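# Place the cup carrier upright inside the paper bag

## Task

Get the cup carrier into the paper bag so it rests flat and upright on the bag's floor. The bag must end up standing on the table, open, with its rim facing up along its whole edge. Everything must stay that way without the robot supporting it, and both grippers must have released and pulled away at the end.

## Robot and tools

ROBOT AND FRAME. Two arms, left_arm and right_arm, share one scene frame. Its origin lies on the table surface midway between the arms. +x points out across the table, +z points up, and left_arm sits on the +y side. The names left and right do not match image sides. Positions are in metres. Orientations are quaternions written w first (qw, qx, qy, qz). Each gripper's fingers extend along its own +z axis and open and close along its own y axis. The reported end_effector_position is the spot between the finger pads, about 1 cm short of the fingertips. Reported hand positions can be somewhat wrong, more so at long reach. Arms often stop a centimetre or more from the commanded pose, usually below it. Joint limits (rad), base to gripper: waist -2.618 to 3.054, shoulder 0.000 to 3.142, elbow 0.000 to 3.142, wrist pitch -1.571 to 1.571, wrist yaw -1.571 to 1.571, wrist roll -2.094 to 2.094. Elbows never lock fully straight.

ROW FORMAT. Every motion command uses rows of 16 numbers covering both arms, even when only one moves: left_arm x, y, z, qw, qx, qy, qz, opening, then the same eight for right_arm. x, y, z and the quaternion form an absolute pose in the scene frame, not an offset. Opening is also absolute, from -1 (closed) to +1 (fully open, 0.094 m). To hold an arm still, resend the exact pose from the most recent result taken before it stopped moving, along with the opening it should keep. To keep a gripper's orientation fixed, send the same quaternion every time rather than copying a drifted reported one.

execute_actions(actions): a list of up to 15 actions run one after another. Each action is a table of up to 15 rows, and each row lasts one control step of 1/30 s. A table with fewer rows repeats its final row until 15 steps are done. An empty list only returns the state and images. At each step the commanded pose is clipped to within 70 mm and 16 degrees of the gripper's measured pose. Damped inverse kinematics then drives the joints, favouring position over orientation when both cannot be met. After an action an arm travels no further than its last clipped pose, so a distant target may take several actions. Refusals: if any target lies more than 0.6 m from that gripper's current position along any of its own axes, that action is refused for both arms. A malformed action, or a first action that fails this check against the latest reported state, rejects the whole call and nothing moves.

move(target, speed, blocking): target is one 16-number row. Each gripper follows a straight path to its pose, and all paths finish together after 0.5 to 10 s. Anything longer is cut off at 10 s before the targets are reached. speed is the top path speed in m/s, 0.002 to 0.5, default 0.25. Rotation is capped at twice that value in rad/s, taking the shorter way round. Paths ignore obstacles and the other arm. Grippers lag, wander and can exceed speed, especially with an arm nearly straight. The opening is applied when the move begins. Faster contact hits harder, and aiming farther past a contact presses harder. The result adds a move: line giving the ending (done, off_target, moving, held, fault), the limits that acted, and each gripper's distance from its pose. An ending that names one arm means the other finished normally. limits=paced means the sent pose was clipped. limits=held means some steps were blocked, and the arm may then surge well above speed. With blocking=false you get a reply after 0.5 s while the motion continues. Until a result shows the move has ended, call wait or stop before any other motion.

wait(seconds): 0 to 10. Lets time pass with the last commands held, and returns early if a running move ends. stop(): brakes the running move; fast arms need room to stop, and the fingers keep moving. zoom_image(camera, region): camera is cam_high, cam_left_wrist or cam_right_wrist. region is [x0, y0, x1, y1] in image pixels from the top-left corner, at most 504 by 504. finished_scene(scene): pass the current scene's number to end it for good. The result reports success and gives the next task, if any. The robot keeps holding your last command while you compose a reply.

RESULT LINES. The state line lists each gripper's position and quaternion. Hand target shows the pose each controller is currently driving toward. A pose unreachable line means a clearance check altered or blocked that arm's command. grip_measured is the measured finger opening on the command scale, and the last Joint positions entry gives it in metres. Each gripper's readings may be off by about 1 mm, consistently within a scene. FAULT lines report an arm stop. MOTOR HOT warns at 75 °C. At 90 °C that arm halts for 10 seconds, and the check is then disabled on that arm for 5 minutes. At 100 °C the arm and gripper go limp and fall. Both stops appear as OVER-TEMPERATURE FAULT lines. Holding loads heats motors, even while idle.

GRIPPING. To hold something, command an opening below grip_measured; about 0.03 below holds firmly, and a smaller gap holds more gently. Pads push about 50 to 62 N each, less on parts thinner than about 2 mm, with a brief spike at first contact.

CAMERAS. All images are 504x504. cam_high is fixed, placed near [-0.114, 0.792, 1.072] and angled down over the table. cam_left_wrist and cam_right_wrist are fisheye cameras mounted on the hands.

AVOID. Do not let rigid objects leave the table; that fails the task. Avoid arm-to-arm collisions or hard pressing, drops, slips, slams and violent pushes. Expect occasional brief tugs on held parts or shoves on loose objects. Before ending, release the carrier and move both grippers clear of the bag.

Each tool is called after "Emit:" as name(argument=value, ...), one argument or row to a line, values as JSON.

## Session

Emit:
execute_actions(
  actions=[],
)

Scene clock: 0.00 s.
left_arm: end_effector_position=(+0.6682, +0.3267, +0.1779) grip_measured=+1.000 end_effector_quat_wxyz=(+0.732, +0.217, +0.623, +0.168) | right_arm: end_effector_position=(+0.3978, -0.5686, +0.1249) grip_measured=+1.000 end_effector_quat_wxyz=(+0.409, +0.530, +0.598, +0.440)
Joint positions: left_arm=[0.123 2.436 1.586 0.985 0.311 0.519 0.094] | right_arm=[-1.046  1.952  1.088  0.221 -1.091  0.961  0.094]
Joint velocities: left_arm=[ 0.017  0.002 -0.007 -0.037 -0.007 -0.037  0.   ] | right_arm=[-0.002  0.007  0.007 -0.022 -0.066 -0.022  0.   ]
Hand target (left_arm): +0.669, +0.327, +0.178; +0.731, +0.215, +0.626, +0.165
Hand target (right_arm): +0.399, -0.570, +0.133; +0.419, +0.519, +0.602, +0.439
camera_calibration (this result's frames):
cam_left_wrist: T_world_to_cam=[[-0.00401926, -0.785812, -0.618453, 0.3779], [-0.520833, 0.529595, -0.669524, 0.329535], [0.853649, 0.319419, -0.411405, -0.502218], [0, 0, 0, 1]] pos_world=[0.601869, 0.282856, 0.24773]
cam_right_wrist: T_world_to_cam=[[-0.249049, -0.0653188, -0.966286, 0.180132], [-0.544601, 0.834483, 0.0839551, 0.724319], [0.800865, 0.547149, -0.243399, 0.140032], [0, 0, 0, 1]] pos_world=[0.32718, -0.669284, 0.147333]

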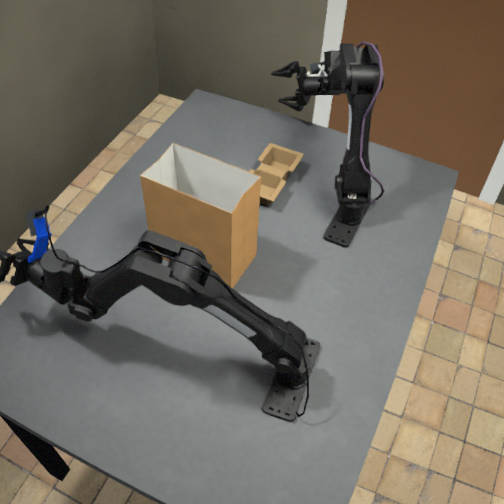

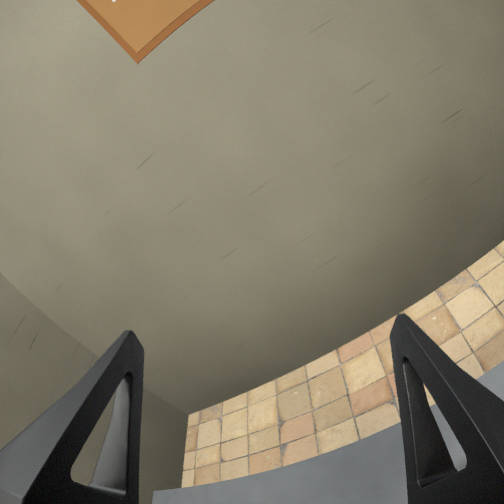

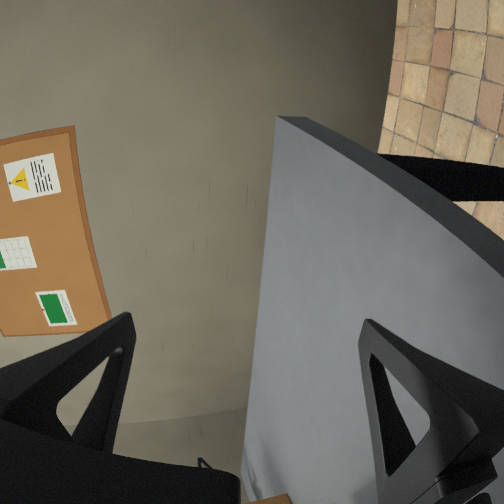

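Emit:
zoom_image(
  camera="cam_high",
  region=[130, 130, 320, 300],
)

Region (130, 130, 320, 300) of cam_high's 504x504 image, scaled by 2.653, with more detail than that image has; it fills the top 451 rows of this view, and the rest is white.

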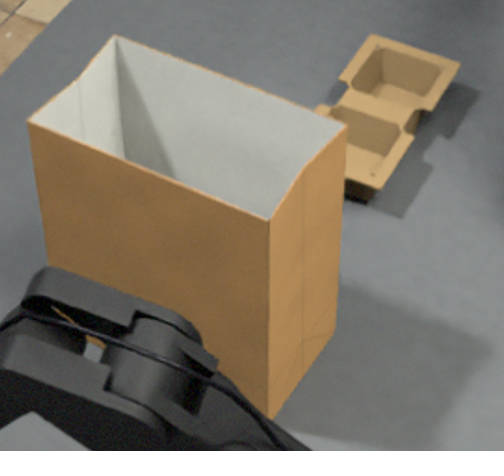

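Emit:
move(
  target=[0.236,0.394,0.31,0.685,-0.175,0.685,0.175,1, 0.307,-0.275,0.12,0,0.7157,0.6984,0,1],
  speed=0.3,
)

Scene clock: 53.53 s.
left_arm: end_effector_position=(+0.2374, +0.3924, +0.2942) grip_measured=+1.000 end_effector_quat_wxyz=(+0.684, -0.176, +0.685, +0.178) | right_arm: end_effector_position=(+0.2998, -0.2750, +0.1102) grip_measured=+1.000 end_effector_quat_wxyz=(-0.009, +0.721, +0.693, +0.005)
Joint positions: left_arm=[ 0.591  0.452  0.453 -0.002  0.166  0.003  0.094] | right_arm=[-0.077  1.511  1.177 -1.244 -0.018  1.499  0.094]
Joint velocities: left_arm=[-0.007 -0.007 -0.007 -0.022  0.037 -0.007  0.   ] | right_arm=[ 0.022 -0.012 -0.022 -0.007  0.007  0.037  0.   ]
Hand target (left_arm): +0.236, +0.391, +0.303; +0.689, -0.176, +0.681, +0.175
Hand target (right_arm): +0.305, -0.277, +0.116; +0.000, +0.721, +0.693, +0.001
Off the commanded pose (left_arm): 0.016 m, 0 deg.
Off the commanded pose (right_arm): 0.012 m, 1 deg.
move: off_target (left_arm, right_arm)
camera_calibration (this result's frames):
cam_left_wrist: T_world_to_cam=[[0.48256, -0.868205, -0.115565, 0.268574], [-0.616833, -0.243203, -0.748578, 0.497591], [0.621814, 0.432518, -0.652898, -0.0259608], [0, 0, 0, 1]] pos_world=[0.19347, 0.365422, 0.386574]
cam_right_wrist: T_world_to_cam=[[-0.999616, 0.0216499, -0.0173062, 0.305046], [0.0105914, 0.875376, 0.483327, 0.227999], [0.0256134, 0.482958, -0.875269, 0.338701], [0, 0, 0, 1]] pos_world=[0.293838, -0.369767, 0.191536]

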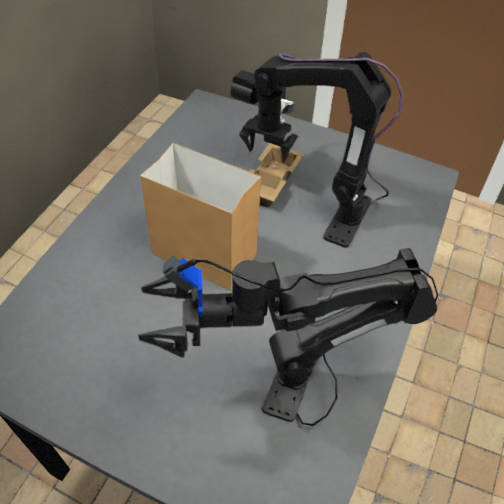

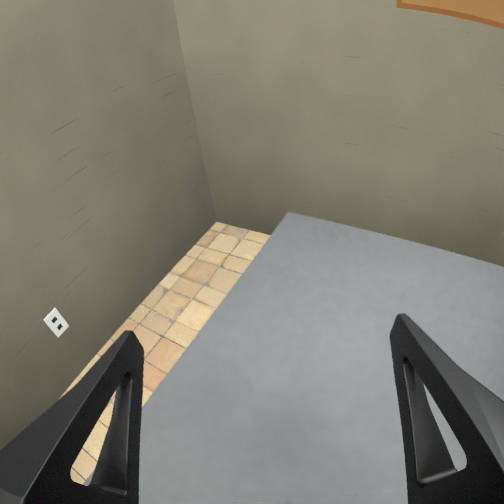

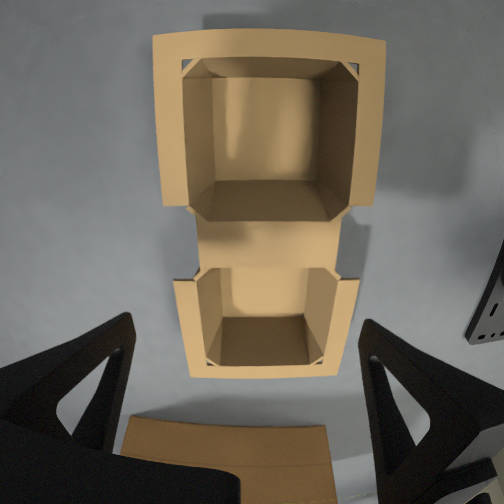

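Emit:
move(
  target=[0.2374,0.3924,0.2942,0.684,-0.176,0.685,0.178,1, 0.290,-0.292,0.062,0,0.7071,0.7071,0,1],
  speed=0.12,
)

Scene clock: 68.47 s.
left_arm: end_effector_position=(+0.2376, +0.3922, +0.2938) grip_measured=+1.000 end_effector_quat_wxyz=(+0.684, -0.175, +0.686, +0.177) | right_arm: end_effector_position=(+0.2936, -0.2875, +0.0658) grip_measured=+1.000 end_effector_quat_wxyz=(-0.002, +0.706, +0.708, +0.008)
Joint positions: left_arm=[ 0.591  0.452  0.453 -0.003  0.168  0.003  0.094] | right_arm=[-0.128  1.511  0.998 -1.051 -0.015  1.407  0.094]
Joint velocities: left_arm=[-0.002 -0.002 -0.007  0.051  0.066 -0.007  0.   ] | right_arm=[ 0.007  0.002 -0.022  0.037  0.022  0.037  0.   ]
Hand target (left_arm): +0.237, +0.392, +0.294; +0.684, -0.176, +0.685, +0.178
Hand target (right_arm): +0.290, -0.292, +0.062; +0.000, +0.707, +0.707, +0.000
Off the commanded pose (left_arm): 0.000 m, 0 deg.
Off the commanded pose (right_arm): 0.007 m, 1 deg.
move: done
camera_calibration (this result's frames):
cam_left_wrist: T_world_to_cam=[[0.481097, -0.86905, -0.115314, 0.268866], [-0.618097, -0.242972, -0.74761, 0.497258], [0.621692, 0.430948, -0.654051, -0.0252011], [0, 0, 0, 1]] pos_world=[0.193671, 0.365338, 0.386276]
cam_right_wrist: T_world_to_cam=[[-0.999281, -0.0196413, -0.0324326, 0.287308], [-0.0327885, 0.877196, 0.479012, 0.273991], [0.0190413, 0.479731, -0.877209, 0.307133], [0, 0, 0, 1]] pos_world=[0.290236, -0.382041, 0.147493]

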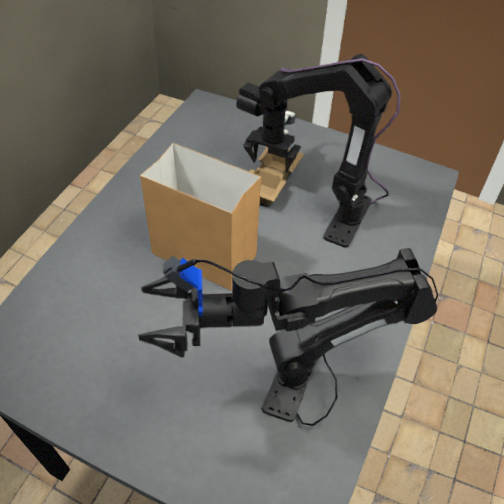

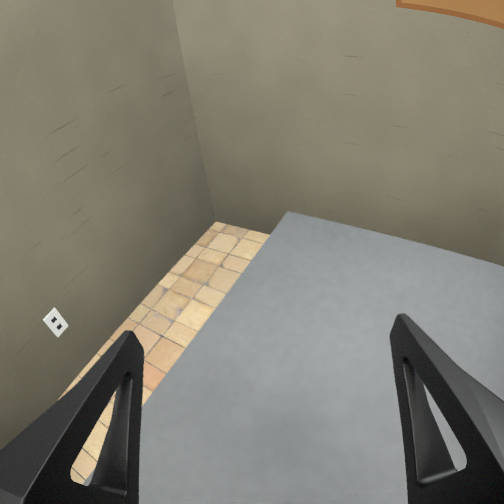

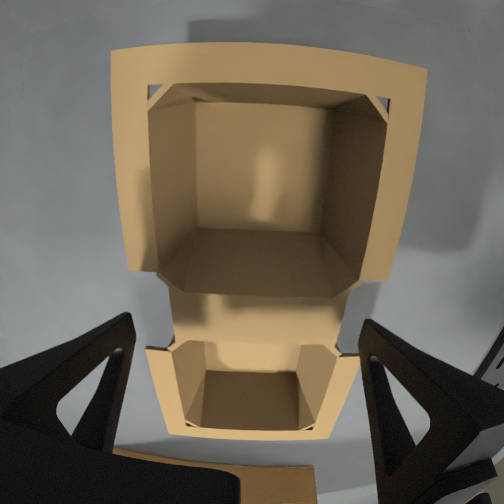

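Emit:
move(
  target=[0.2374,0.3924,0.2942,0.684,-0.176,0.685,0.178,1, 0.287,-0.297,0.026,0,0.7193,0.6947,0,1],
  speed=0.07,
)

Scene clock: 74.97 s.
left_arm: end_effector_position=(+0.2376, +0.3922, +0.2938) grip_measured=+1.000 end_effector_quat_wxyz=(+0.684, -0.175, +0.686, +0.177) | right_arm: end_effector_position=(+0.2916, -0.2926, +0.0321) grip_measured=+1.000 end_effector_quat_wxyz=(+0.002, +0.715, +0.700, +0.011)
Joint positions: left_arm=[ 0.591  0.452  0.453 -0.003  0.168  0.003  0.094] | right_arm=[-0.15   1.545  0.889 -0.899 -0.016  1.408  0.094]
Joint velocities: left_arm=[-0.002 -0.007 -0.002  0.066 -0.007 -0.037  0.   ] | right_arm=[ 0.012  0.002 -0.007 -0.066  0.007 -0.007  0.   ]
Hand target (left_arm): +0.237, +0.392, +0.294; +0.684, -0.176, +0.685, +0.178
Hand target (right_arm): +0.287, -0.297, +0.026; +0.000, +0.719, +0.695, +0.000
Off the commanded pose (left_arm): 0.000 m, 0 deg.
Off the commanded pose (right_arm): 0.009 m, 1 deg.
move: done
camera_calibration (this result's frames):
cam_left_wrist: T_world_to_cam=[[0.481097, -0.86905, -0.115314, 0.268866], [-0.618097, -0.242972, -0.74761, 0.497258], [0.621692, 0.430948, -0.654051, -0.0252011], [0, 0, 0, 1]] pos_world=[0.193671, 0.365338, 0.386276]
cam_right_wrist: T_world_to_cam=[[-0.999178, 0.003953, -0.0403564, 0.291308], [-0.01583, 0.87824, 0.477958, 0.289992], [0.0373319, 0.478204, -0.877455, 0.274311], [0, 0, 0, 1]] pos_world=[0.285418, -0.387011, 0.113847]

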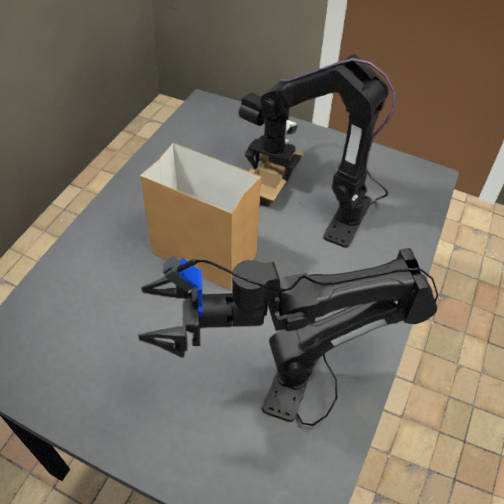

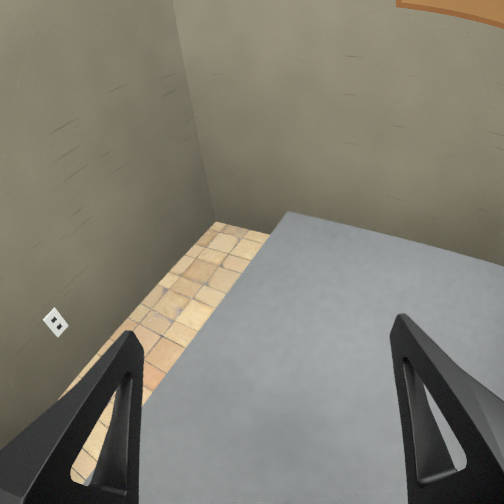

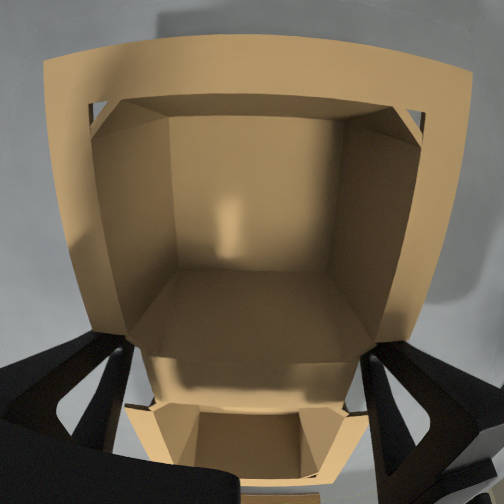

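Emit:
execute_actions(
  actions=[
    [[0.2374,0.3924,0.2942,0.684,-0.176,0.685,0.178,1, 0.289,-0.295,0.028,0,0.7193,0.6947,0,0.72],[0.2374,0.3924,0.2942,0.684,-0.176,0.685,0.178,1, 0.289,-0.295,0.028,0,0.7193,0.6947,0,0.72],[0.2374,0.3924,0.2942,0.684,-0.176,0.685,0.178,1, 0.289,-0.295,0.028,0,0.7193,0.6947,0,0.72],[0.2374,0.3924,0.2942,0.684,-0.176,0.685,0.178,1, 0.289,-0.295,0.028,0,0.7193,0.6947,0,0.72],[0.2374,0.3924,0.2942,0.684,-0.176,0.685,0.178,1, 0.289,-0.295,0.028,0,0.7193,0.6947,0,0.72],[0.2374,0.3924,0.2942,0.684,-0.176,0.685,0.178,1, 0.289,-0.295,0.028,0,0.7193,0.6947,0,0.72],[0.2374,0.3924,0.2942,0.684,-0.176,0.685,0.178,1, 0.289,-0.295,0.028,0,0.7193,0.6947,0,0.68],[0.2374,0.3924,0.2942,0.684,-0.176,0.685,0.178,1, 0.289,-0.295,0.028,0,0.7193,0.6947,0,0.65],[0.2374,0.3924,0.2942,0.684,-0.176,0.685,0.178,1, 0.289,-0.295,0.028,0,0.7193,0.6947,0,0.62],[0.2374,0.3924,0.2942,0.684,-0.176,0.685,0.178,1, 0.289,-0.295,0.028,0,0.7193,0.6947,0,0.60],[0.2374,0.3924,0.2942,0.684,-0.176,0.685,0.178,1, 0.289,-0.295,0.028,0,0.7193,0.6947,0,0.575]],
  ],
)

Scene clock: 82.60 s.
left_arm: end_effector_position=(+0.2376, +0.3922, +0.2938) grip_measured=+1.000 end_effector_quat_wxyz=(+0.684, -0.175, +0.686, +0.177) | right_arm: end_effector_position=(+0.2921, -0.2930, +0.0321) grip_measured=+0.584 end_effector_quat_wxyz=(+0.003, +0.717, +0.697, +0.011)
Joint positions: left_arm=[ 0.591  0.452  0.453 -0.003  0.168  0.003  0.094] | right_arm=[-0.15   1.545  0.889 -0.897 -0.014  1.416  0.074]
Joint velocities: left_arm=[-0.027  0.017 -0.002 -0.022  0.022  0.051  0.   ] | right_arm=[ 0.007  0.007 -0.032  0.022 -0.022  0.022  0.   ]
Hand target (left_arm): +0.237, +0.392, +0.294; +0.684, -0.176, +0.685, +0.178
Hand target (right_arm): +0.289, -0.295, +0.028; +0.000, +0.719, +0.695, -0.000
Off the commanded pose (left_arm): 0.000 m, 0 deg.
Off the commanded pose (right_arm): 0.005 m, 1 deg.
camera_calibration (this result's frames):
cam_left_wrist: T_world_to_cam=[[0.481097, -0.86905, -0.115314, 0.268866], [-0.618097, -0.242972, -0.74761, 0.497258], [0.621692, 0.430948, -0.654051, -0.0252011], [0, 0, 0, 1]] pos_world=[0.193671, 0.365338, 0.386276]
cam_right_wrist: T_world_to_cam=[[-0.999052, 0.0119089, -0.0418705, 0.294069], [-0.00948811, 0.879154, 0.476443, 0.288773], [0.0424845, 0.476388, -0.878208, 0.272455], [0, 0, 0, 1]] pos_world=[0.284955, -0.387172, 0.114001]

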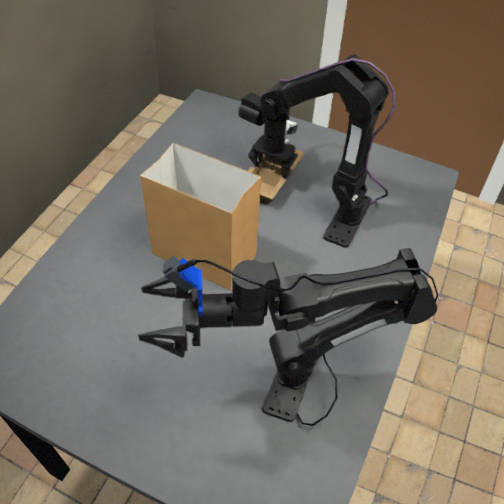

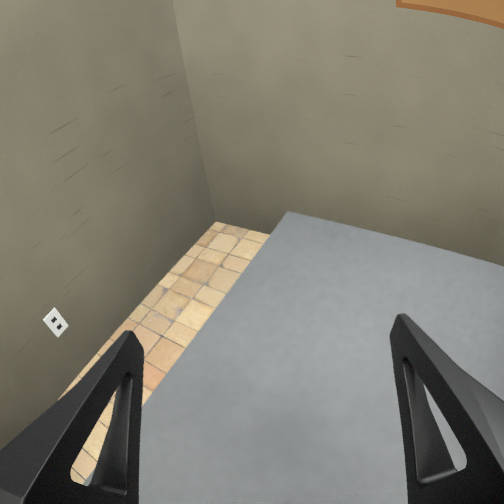

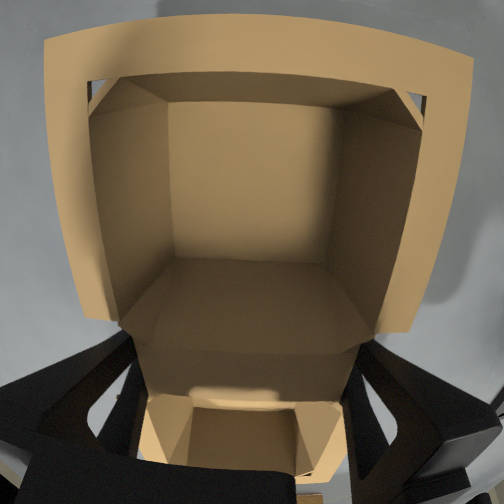

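Emit:
move(
  target=[0.2374,0.3924,0.2942,0.684,-0.176,0.685,0.178,1, 0.30,-0.16,0.385,0.3207,-0.0107,0.9396,0.1189,0.553],
  speed=0.25,
)

Scene clock: 129.90 s.
left_arm: end_effector_position=(+0.2376, +0.3922, +0.2938) grip_measured=+1.000 end_effector_quat_wxyz=(+0.684, -0.175, +0.686, +0.177) | right_arm: end_effector_position=(+0.2966, -0.1650, +0.3762) grip_measured=+0.570 end_effector_quat_wxyz=(+0.308, -0.004, +0.944, +0.118)
Joint positions: left_arm=[ 0.591  0.452  0.453 -0.003  0.168  0.003  0.094] | right_arm=[ 0.332  1.309  1.967 -1.558 -0.045  0.306  0.074]
Joint velocities: left_arm=[-0.007 -0.012 -0.007  0.022  0.037 -0.037  0.   ] | right_arm=[-0.002 -0.017  0.002 -0.007 -0.007 -0.051 -0.   ]
Hand target (left_arm): +0.237, +0.392, +0.294; +0.684, -0.176, +0.685, +0.178
Hand target (right_arm): +0.297, -0.162, +0.385; +0.318, -0.013, +0.940, +0.124
Off the commanded pose (left_arm): 0.000 m, 0 deg.
Off the commanded pose (right_arm): 0.011 m, 2 deg.
move: off_target (right_arm)
camera_calibration (this result's frames):
cam_left_wrist: T_world_to_cam=[[0.481097, -0.86905, -0.115314, 0.268866], [-0.618097, -0.242972, -0.74761, 0.497258], [0.621692, 0.430948, -0.654051, -0.0252011], [0, 0, 0, 1]] pos_world=[0.193671, 0.365338, 0.386276]
cam_right_wrist: T_world_to_cam=[[0.10832, -0.967428, -0.228802, -0.108182], [-0.985224, -0.0737541, -0.154576, 0.381881], [0.132666, 0.242165, -0.961122, 0.479344], [0, 0, 0, 1]] pos_world=[0.324364, -0.192573, 0.494986]

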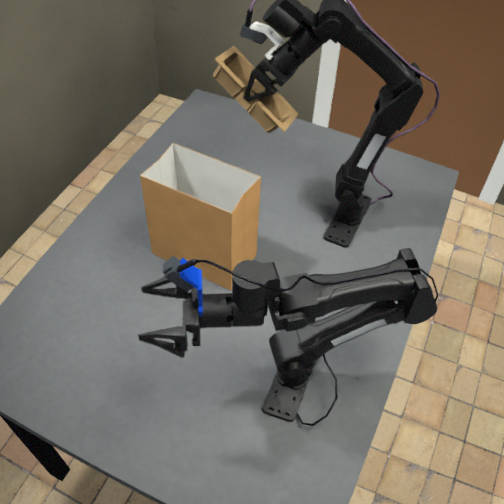

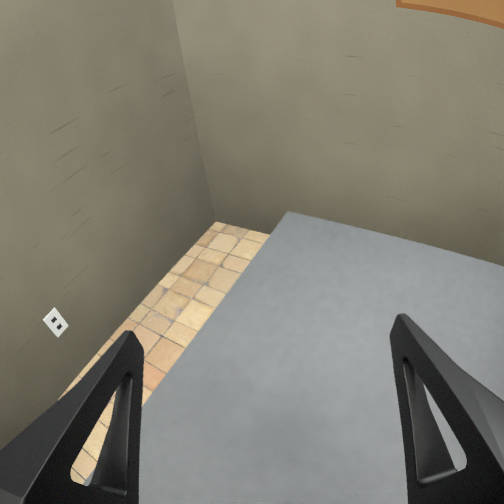

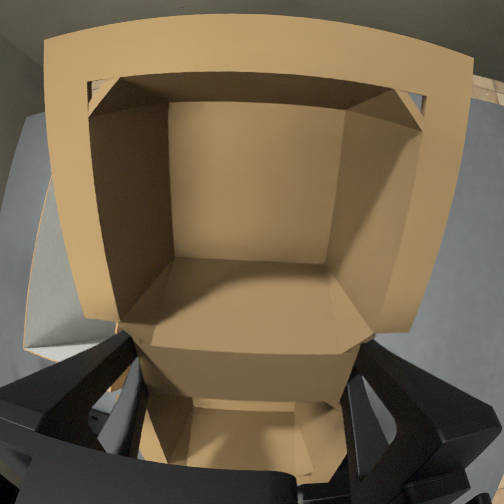

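Emit:
move(
  target=[0.2374,0.3924,0.2942,0.684,-0.176,0.685,0.178,1, 0.337,0.031,0.38,0.2743,-0.0397,0.9296,0.2431,0.54],
  speed=0.2,
)

Emit:
zoom_image(
  camera="cam_high",
  region=[120, 60, 300, 240],
)

Scene clock: 142.33 s.
left_arm: end_effector_position=(+0.2376, +0.3922, +0.2938) grip_measured=+1.000 end_effector_quat_wxyz=(+0.684, -0.175, +0.686, +0.177) | right_arm: end_effector_position=(+0.3362, +0.0264, +0.3687) grip_measured=+0.566 end_effector_quat_wxyz=(+0.256, -0.039, +0.938, +0.230)
Joint positions: left_arm=[ 0.591  0.452  0.453 -0.003  0.168  0.003  0.094] | right_arm=[ 0.792  1.732  2.281 -1.418 -0.01   0.679  0.074]
Joint velocities: left_arm=[-0.007 -0.012  0.002 -0.051  0.007 -0.007  0.   ] | right_arm=[ 0.002  0.012 -0.012  0.022  0.007  0.007  0.   ]
Hand target (left_arm): +0.237, +0.392, +0.294; +0.684, -0.176, +0.685, +0.178
Hand target (right_arm): +0.336, +0.029, +0.382; +0.271, -0.039, +0.930, +0.244
Off the commanded pose (left_arm): 0.000 m, 0 deg.
Off the commanded pose (right_arm): 0.012 m, 3 deg.
move: off_target (right_arm)
camera_calibration (this result's frames):
cam_left_wrist: T_world_to_cam=[[0.481097, -0.86905, -0.115314, 0.268866], [-0.618097, -0.242972, -0.74761, 0.497258], [0.621692, 0.430948, -0.654051, -0.0252011], [0, 0, 0, 1]] pos_world=[0.193671, 0.365338, 0.386276]
cam_right_wrist: T_world_to_cam=[[0.217102, -0.880712, -0.420967, 0.102945], [-0.976148, -0.195341, -0.0947467, 0.411997], [0.00121271, 0.431495, -0.902114, 0.437982], [0, 0, 0, 1]] pos_world=[0.379289, -0.0178422, 0.477482]

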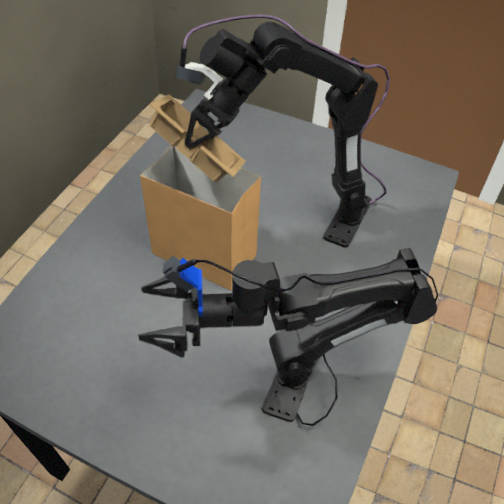

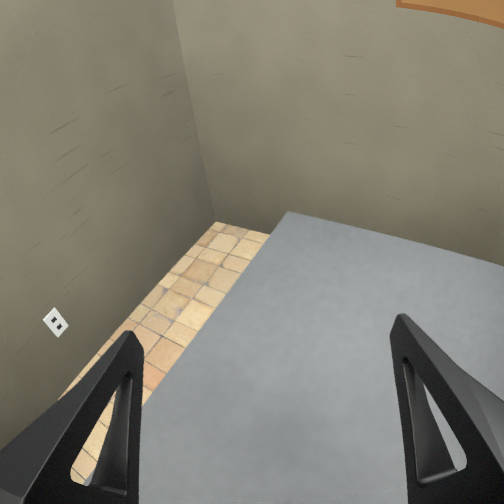

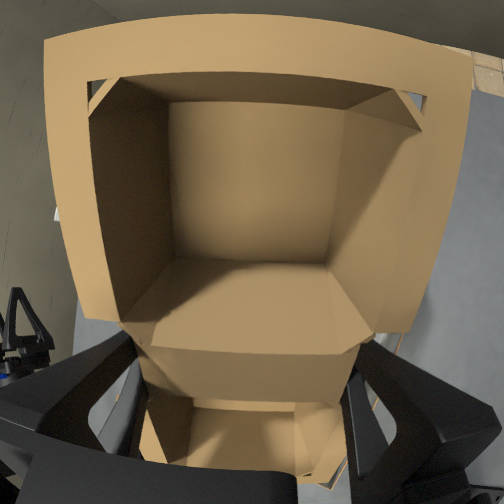

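Region (120, 60, 300, 240) of cam_high's 504x504 image, scaled by 2.800, with more detail than that image has.

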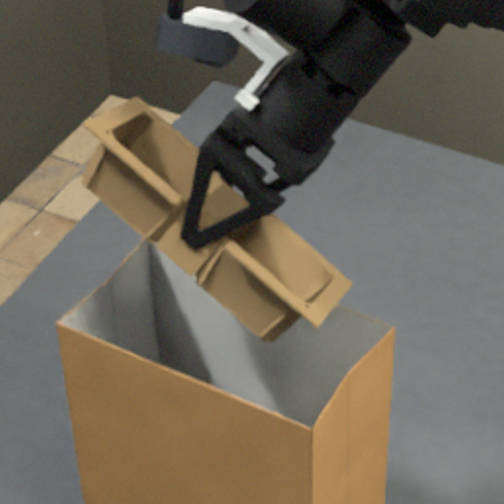

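Emit:
zoom_image(
  camera="cam_right_wrist",
  region=[250, 300, 454, 504],
)

Region (250, 300, 454, 504) of cam_right_wrist's 504x504 image, scaled by 2.471, with more detail than that image has.

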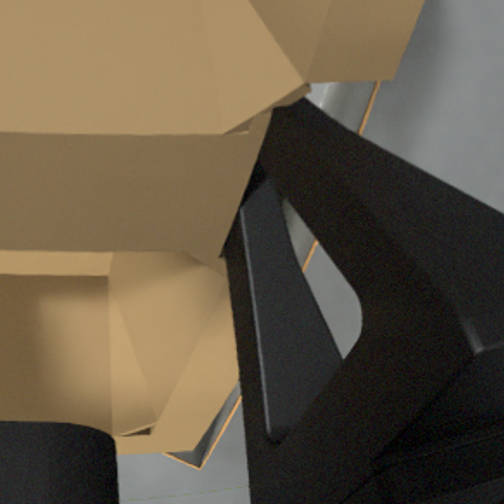

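Emit:
move(
  target=[0.2374,0.3924,0.2942,0.684,-0.176,0.685,0.178,1, 0.337,0.028,0.298,0.1732,0.0017,0.9724,0.1565,0.54],
  speed=0.08,
)

Emit:
zoom_image(
  camera="cam_high",
  region=[120, 70, 300, 250],
)

Scene clock: 171.10 s.
left_arm: end_effector_position=(+0.2376, +0.3922, +0.2938) grip_measured=+1.000 end_effector_quat_wxyz=(+0.684, -0.175, +0.686, +0.177) | right_arm: end_effector_position=(+0.3391, +0.0283, +0.3044) grip_measured=+0.566 end_effector_quat_wxyz=(+0.178, +0.004, +0.970, +0.167)
Joint positions: left_arm=[ 0.591  0.452  0.453 -0.003  0.168  0.003  0.094] | right_arm=[ 0.799  1.809  2.197 -1.466  0.008  0.771  0.074]
Joint velocities: left_arm=[-0.002 -0.017 -0.012 -0.081 -0.051 -0.022  0.   ] | right_arm=[ 0.002 -0.012 -0.002 -0.022 -0.037  0.051 -0.001]
Hand target (left_arm): +0.237, +0.392, +0.294; +0.684, -0.176, +0.685, +0.178
Hand target (right_arm): +0.337, +0.028, +0.298; +0.174, +0.003, +0.972, +0.156
Off the commanded pose (left_arm): 0.000 m, 0 deg.
Off the commanded pose (right_arm): 0.007 m, 1 deg.
move: done
camera_calibration (this result's frames):
cam_left_wrist: T_world_to_cam=[[0.481097, -0.86905, -0.115314, 0.268866], [-0.618097, -0.242972, -0.74761, 0.497258], [0.621692, 0.430948, -0.654051, -0.0252011], [0, 0, 0, 1]] pos_world=[0.193671, 0.365338, 0.386276]
cam_right_wrist: T_world_to_cam=[[0.0764853, -0.937643, -0.339079, 0.101326], [-0.988262, -0.116395, 0.0989422, 0.352002], [-0.13224, 0.327532, -0.93554, 0.437507], [0, 0, 0, 1]] pos_world=[0.397976, -0.00731891, 0.408835]

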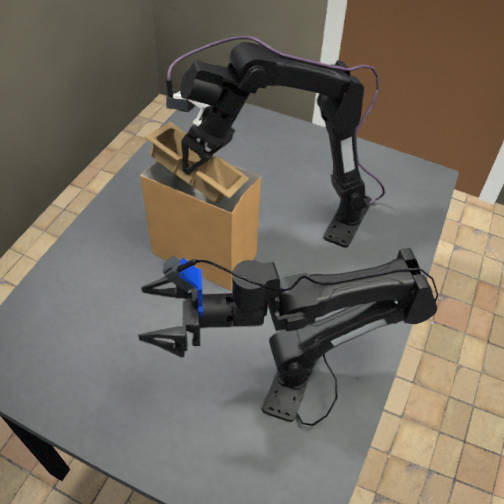

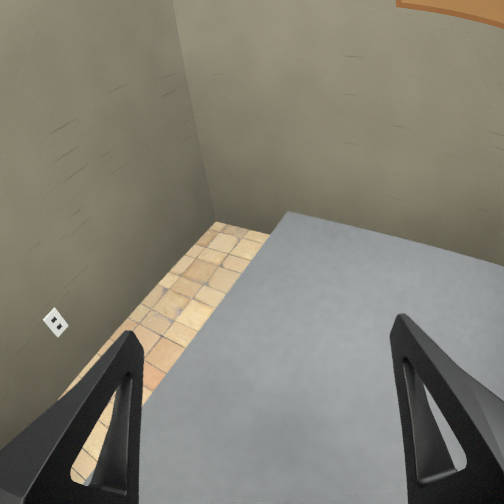

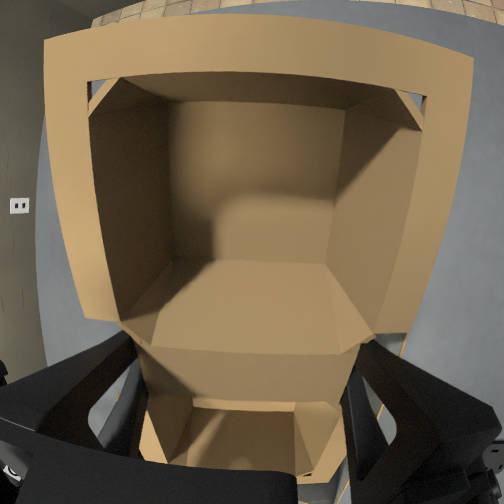

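Region (120, 70, 300, 250) of cam_high's 504x504 image, scaled by 2.800, with more detail than that image has.

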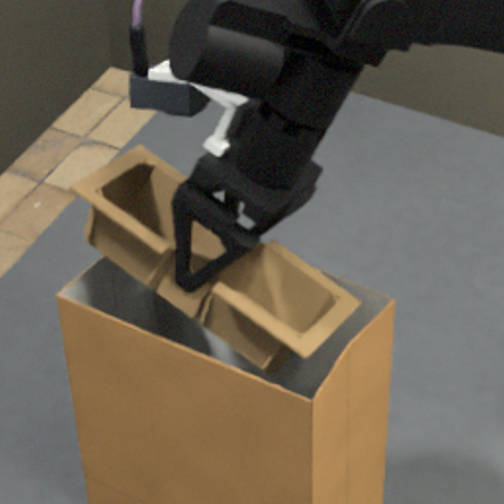

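Emit:
execute_actions(
  actions=[],
)

Scene clock: 183.60 s.
left_arm: end_effector_position=(+0.2376, +0.3922, +0.2938) grip_measured=+1.000 end_effector_quat_wxyz=(+0.684, -0.175, +0.686, +0.177) | right_arm: end_effector_position=(+0.3391, +0.0283, +0.3044) grip_measured=+0.566 end_effector_quat_wxyz=(+0.178, +0.004, +0.970, +0.167)
Joint positions: left_arm=[ 0.591  0.452  0.453 -0.003  0.168  0.003  0.094] | right_arm=[ 0.799  1.809  2.197 -1.466  0.008  0.772  0.074]
Joint velocities: left_arm=[-0.002 -0.002 -0.007  0.037 -0.066  0.022  0.   ] | right_arm=[-0.002  0.007  0.002 -0.022 -0.081 -0.007  0.   ]
Hand target (left_arm): +0.237, +0.392, +0.294; +0.684, -0.176, +0.685, +0.178
Hand target (right_arm): +0.337, +0.028, +0.298; +0.174, +0.003, +0.972, +0.156
Off the commanded pose (left_arm): 0.000 m, 0 deg.
Off the commanded pose (right_arm): 0.007 m, 1 deg.
camera_calibration (this result's frames):
cam_left_wrist: T_world_to_cam=[[0.481097, -0.86905, -0.115314, 0.268866], [-0.618097, -0.242972, -0.74761, 0.497258], [0.621692, 0.430948, -0.654051, -0.0252011], [0, 0, 0, 1]] pos_world=[0.193671, 0.365338, 0.386276]
cam_right_wrist: T_world_to_cam=[[0.0754148, -0.937586, -0.339479, 0.101809], [-0.988343, -0.115438, 0.0992607, 0.351905], [-0.132254, 0.328036, -0.935362, 0.437443], [0, 0, 0, 1]] pos_world=[0.397978, -0.00741963, 0.408799]

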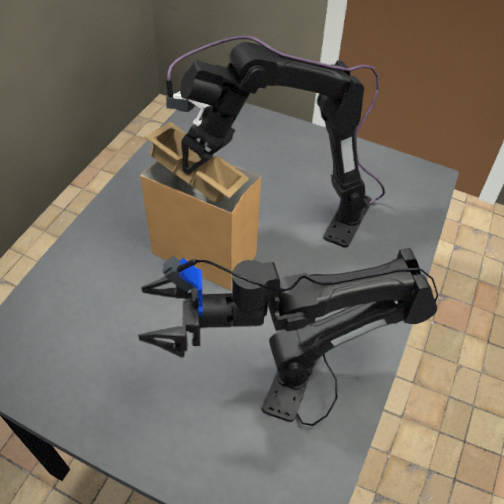

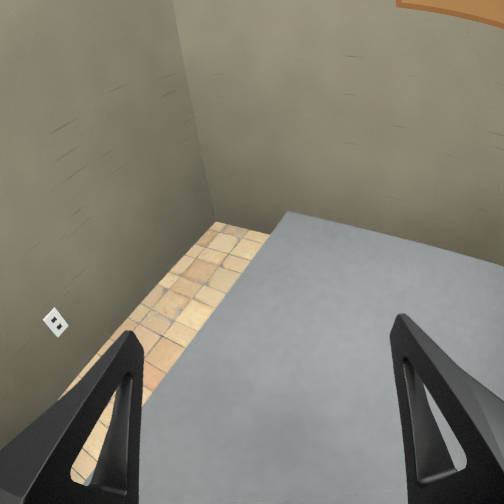

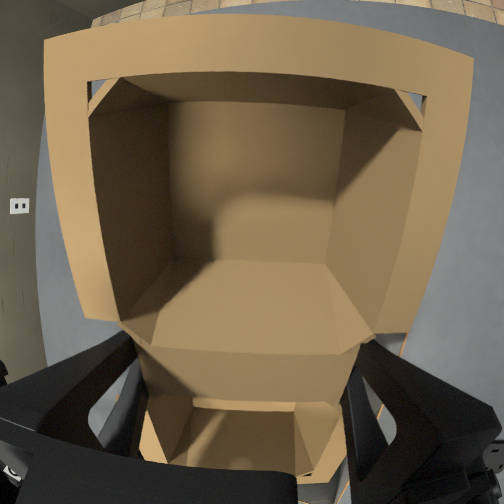

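Emit:
move(
  target=[0.2374,0.3924,0.2942,0.684,-0.176,0.685,0.178,1,0.336,0.027,0.255,0.155,0.016,0.983,0.097,0.54],
  speed=0.06,
)

Scene clock: 191.80 s.
left_arm: end_effector_position=(+0.2376, +0.3922, +0.2938) grip_measured=+1.000 end_effector_quat_wxyz=(+0.684, -0.175, +0.686, +0.177) | right_arm: end_effector_position=(+0.3345, +0.0250, +0.2586) grip_measured=+0.566 end_effector_quat_wxyz=(+0.150, +0.017, +0.983, +0.102)
Joint positions: left_arm=[ 0.591  0.452  0.453 -0.003  0.168  0.003  0.094] | right_arm=[ 0.832  1.832  2.076 -1.458  0.077  0.819  0.074]
Joint velocities: left_arm=[-0.017  0.002 -0.012  0.007  0.007  0.007  0.   ] | right_arm=[-0.002  0.012 -0.002 -0.022  0.022  0.022 -0.002]
Hand target (left_arm): +0.237, +0.392, +0.294; +0.684, -0.176, +0.685, +0.178
Hand target (right_arm): +0.336, +0.027, +0.255; +0.155, +0.017, +0.983, +0.097
Off the commanded pose (left_arm): 0.000 m, 0 deg.
Off the commanded pose (right_arm): 0.004 m, 1 deg.
move: done
camera_calibration (this result's frames):
cam_left_wrist: T_world_to_cam=[[0.481097, -0.86905, -0.115314, 0.268866], [-0.618097, -0.242972, -0.74761, 0.497258], [0.621692, 0.430948, -0.654051, -0.0252011], [0, 0, 0, 1]] pos_world=[0.193671, 0.365338, 0.386276]
cam_right_wrist: T_world_to_cam=[[0.0210228, -0.974864, -0.221807, 0.0721365], [-0.982984, -0.0606491, 0.173392, 0.329142], [-0.182486, 0.214388, -0.95955, 0.42099], [0, 0, 0, 1]] pos_world=[0.39885, 0.0000303246, 0.362891]

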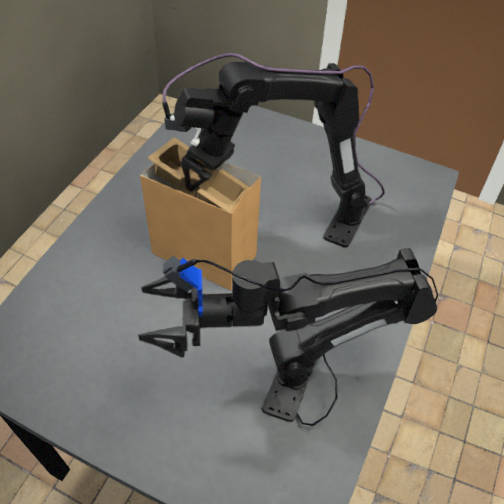

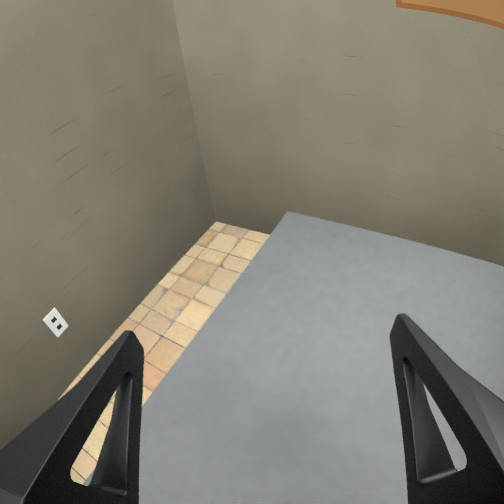

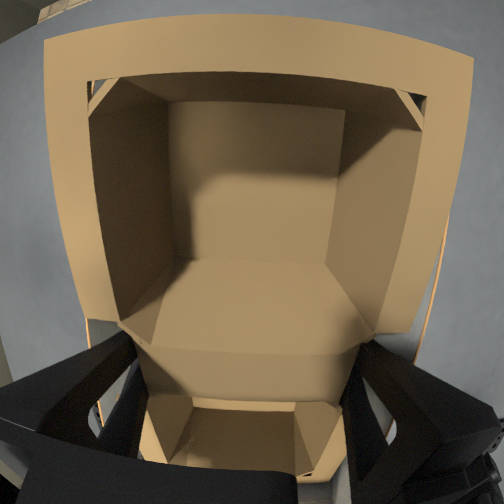

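Emit:
zoom_image(
  camera="cam_high",
  region=[120, 110, 280, 270],
)

Region (120, 110, 280, 270) of cam_high's 504x504 image, scaled by 3.150, with more detail than that image has.

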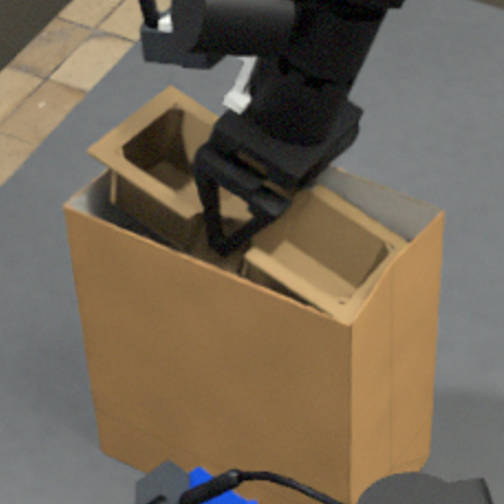

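Emit:
move(
  target=[0.2374,0.3924,0.2942,0.684,-0.176,0.685,0.178,1,0.335,0.028,0.222,0.1335,0.0242,0.990,0.0393,0.54],
  speed=0.05,
)

Emit:
zoom_image(
  camera="cam_high",
  region=[120, 110, 280, 270],
)

Scene clock: 199.17 s.
left_arm: end_effector_position=(+0.2376, +0.3922, +0.2938) grip_measured=+1.000 end_effector_quat_wxyz=(+0.684, -0.175, +0.686, +0.177) | right_arm: end_effector_position=(+0.3381, +0.0311, +0.2295) grip_measured=+0.566 end_effector_quat_wxyz=(+0.138, +0.026, +0.989, +0.056)
Joint positions: left_arm=[ 0.591  0.452  0.453 -0.003  0.168  0.003  0.094] | right_arm=[ 0.86   1.909  2.076 -1.47   0.132  0.861  0.074]
Joint velocities: left_arm=[-0.012 -0.002 -0.007  0.007  0.022 -0.022  0.   ] | right_arm=[ 0.002 -0.002  0.012 -0.051 -0.066  0.007 -0.001]
Hand target (left_arm): +0.237, +0.392, +0.294; +0.684, -0.176, +0.685, +0.178
Hand target (right_arm): +0.335, +0.028, +0.222; +0.134, +0.025, +0.990, +0.039
Off the commanded pose (left_arm): 0.000 m, 0 deg.
Off the commanded pose (right_arm): 0.009 m, 2 deg.
move: done
camera_calibration (this result's frames):
cam_left_wrist: T_world_to_cam=[[0.481097, -0.86905, -0.115314, 0.268866], [-0.618097, -0.242972, -0.74761, 0.497258], [0.621692, 0.430948, -0.654051, -0.0252011], [0, 0, 0, 1]] pos_world=[0.193671, 0.365338, 0.386276]
cam_right_wrist: T_world_to_cam=[[-0.0124843, -0.990724, -0.135318, 0.0635901], [-0.978547, -0.0157269, 0.205424, 0.327922], [-0.205646, 0.134979, -0.969273, 0.404885], [0, 0, 0, 1]] pos_world=[0.404944, 0.0135063, 0.333686]

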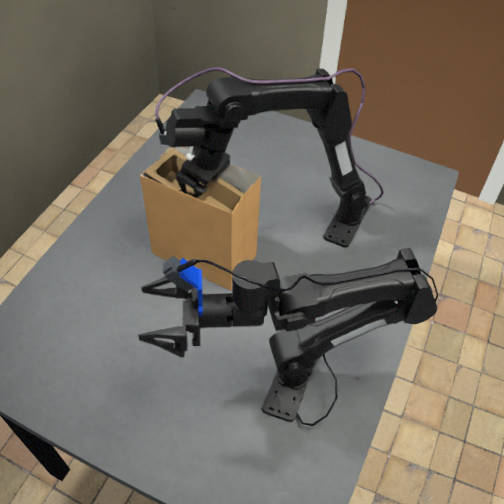

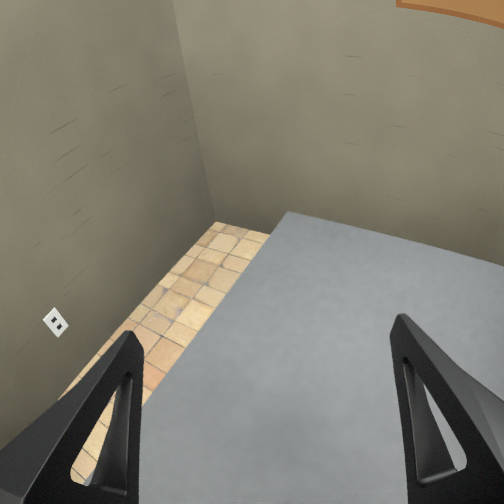

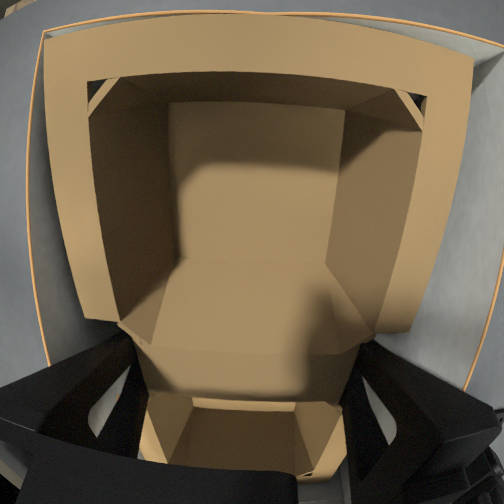

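Region (120, 110, 280, 270) of cam_high's 504x504 image, scaled by 3.150, with more detail than that image has.

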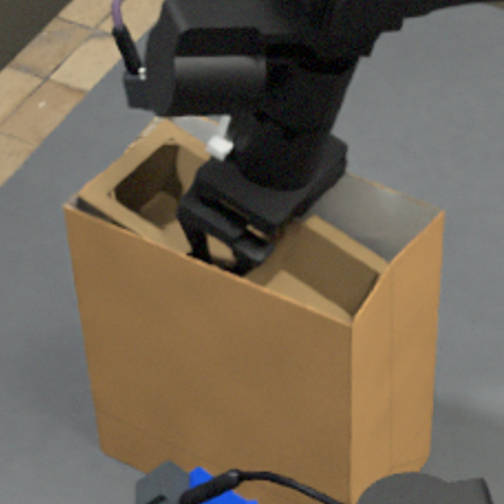

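Emit:
move(
  target=[0.2374,0.3924,0.2942,0.684,-0.176,0.685,0.178,1,0.329,0.022,0.190,0.118,0.030,0.9925,0.008,0.54],
  speed=0.05,
)

Emit:
zoom_image(
  camera="cam_high",
  region=[120, 110, 280, 270],
)

Scene clock: 206.83 s.
left_arm: end_effector_position=(+0.2376, +0.3922, +0.2938) grip_measured=+1.000 end_effector_quat_wxyz=(+0.684, -0.175, +0.686, +0.177) | right_arm: end_effector_position=(+0.3284, +0.0212, +0.1918) grip_measured=+0.566 end_effector_quat_wxyz=(+0.110, +0.031, +0.993, +0.012)
Joint positions: left_arm=[ 0.591  0.452  0.453 -0.003  0.168  0.003  0.094] | right_arm=[ 0.87   1.909  1.939 -1.439  0.152  0.887  0.074]
Joint velocities: left_arm=[-0.007 -0.012  0.007 -0.037 -0.051 -0.022  0.   ] | right_arm=[-0.027 -0.012  0.007  0.095  0.022 -0.022 -0.001]
Hand target (left_arm): +0.237, +0.392, +0.294; +0.684, -0.176, +0.685, +0.178
Hand target (right_arm): +0.329, +0.022, +0.190; +0.118, +0.031, +0.993, +0.008
Off the commanded pose (left_arm): 0.000 m, 0 deg.
Off the commanded pose (right_arm): 0.002 m, 1 deg.
move: done
camera_calibration (this result's frames):
cam_left_wrist: T_world_to_cam=[[0.481097, -0.86905, -0.115314, 0.268866], [-0.618097, -0.242972, -0.74761, 0.497258], [0.621692, 0.430948, -0.654051, -0.0252011], [0, 0, 0, 1]] pos_world=[0.193671, 0.365338, 0.386276]
cam_right_wrist: T_world_to_cam=[[-0.0364432, -0.998119, -0.0493047, 0.0400181], [-0.964695, 0.0222595, 0.262428, 0.309642], [-0.260836, 0.0571276, -0.963691, 0.386442], [0, 0, 0, 1]] pos_world=[0.400967, 0.0109738, 0.293125]

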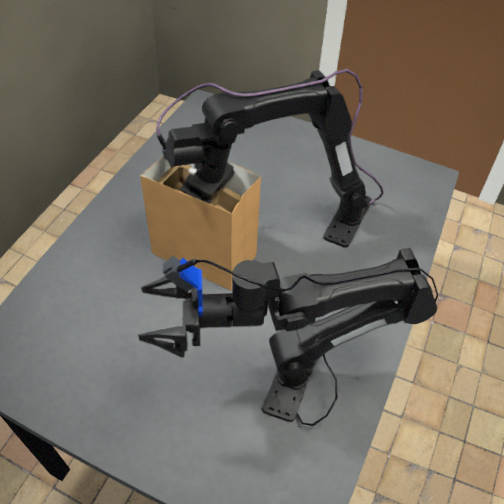

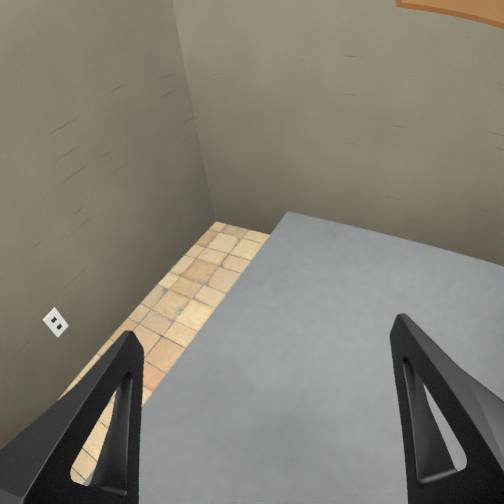

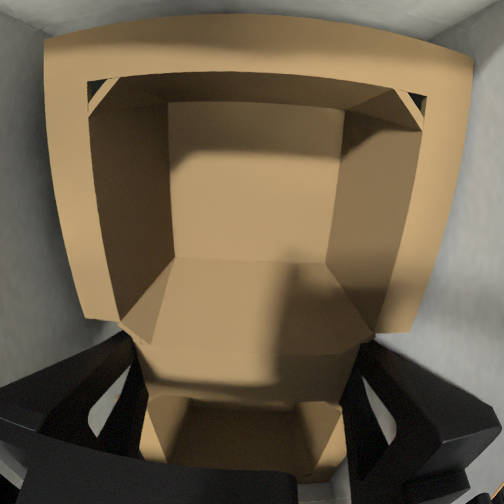

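Region (120, 110, 280, 270) of cam_high's 504x504 image, scaled by 3.150, with more detail than that image has.

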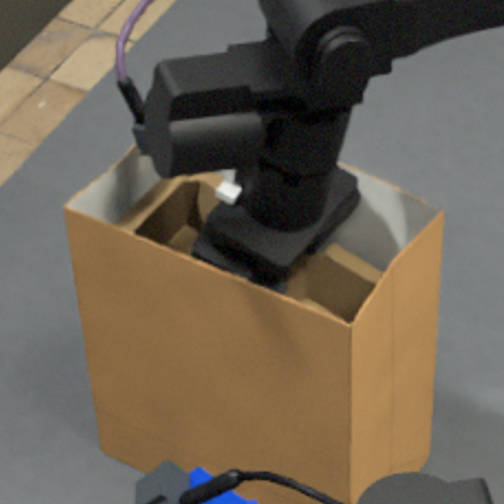

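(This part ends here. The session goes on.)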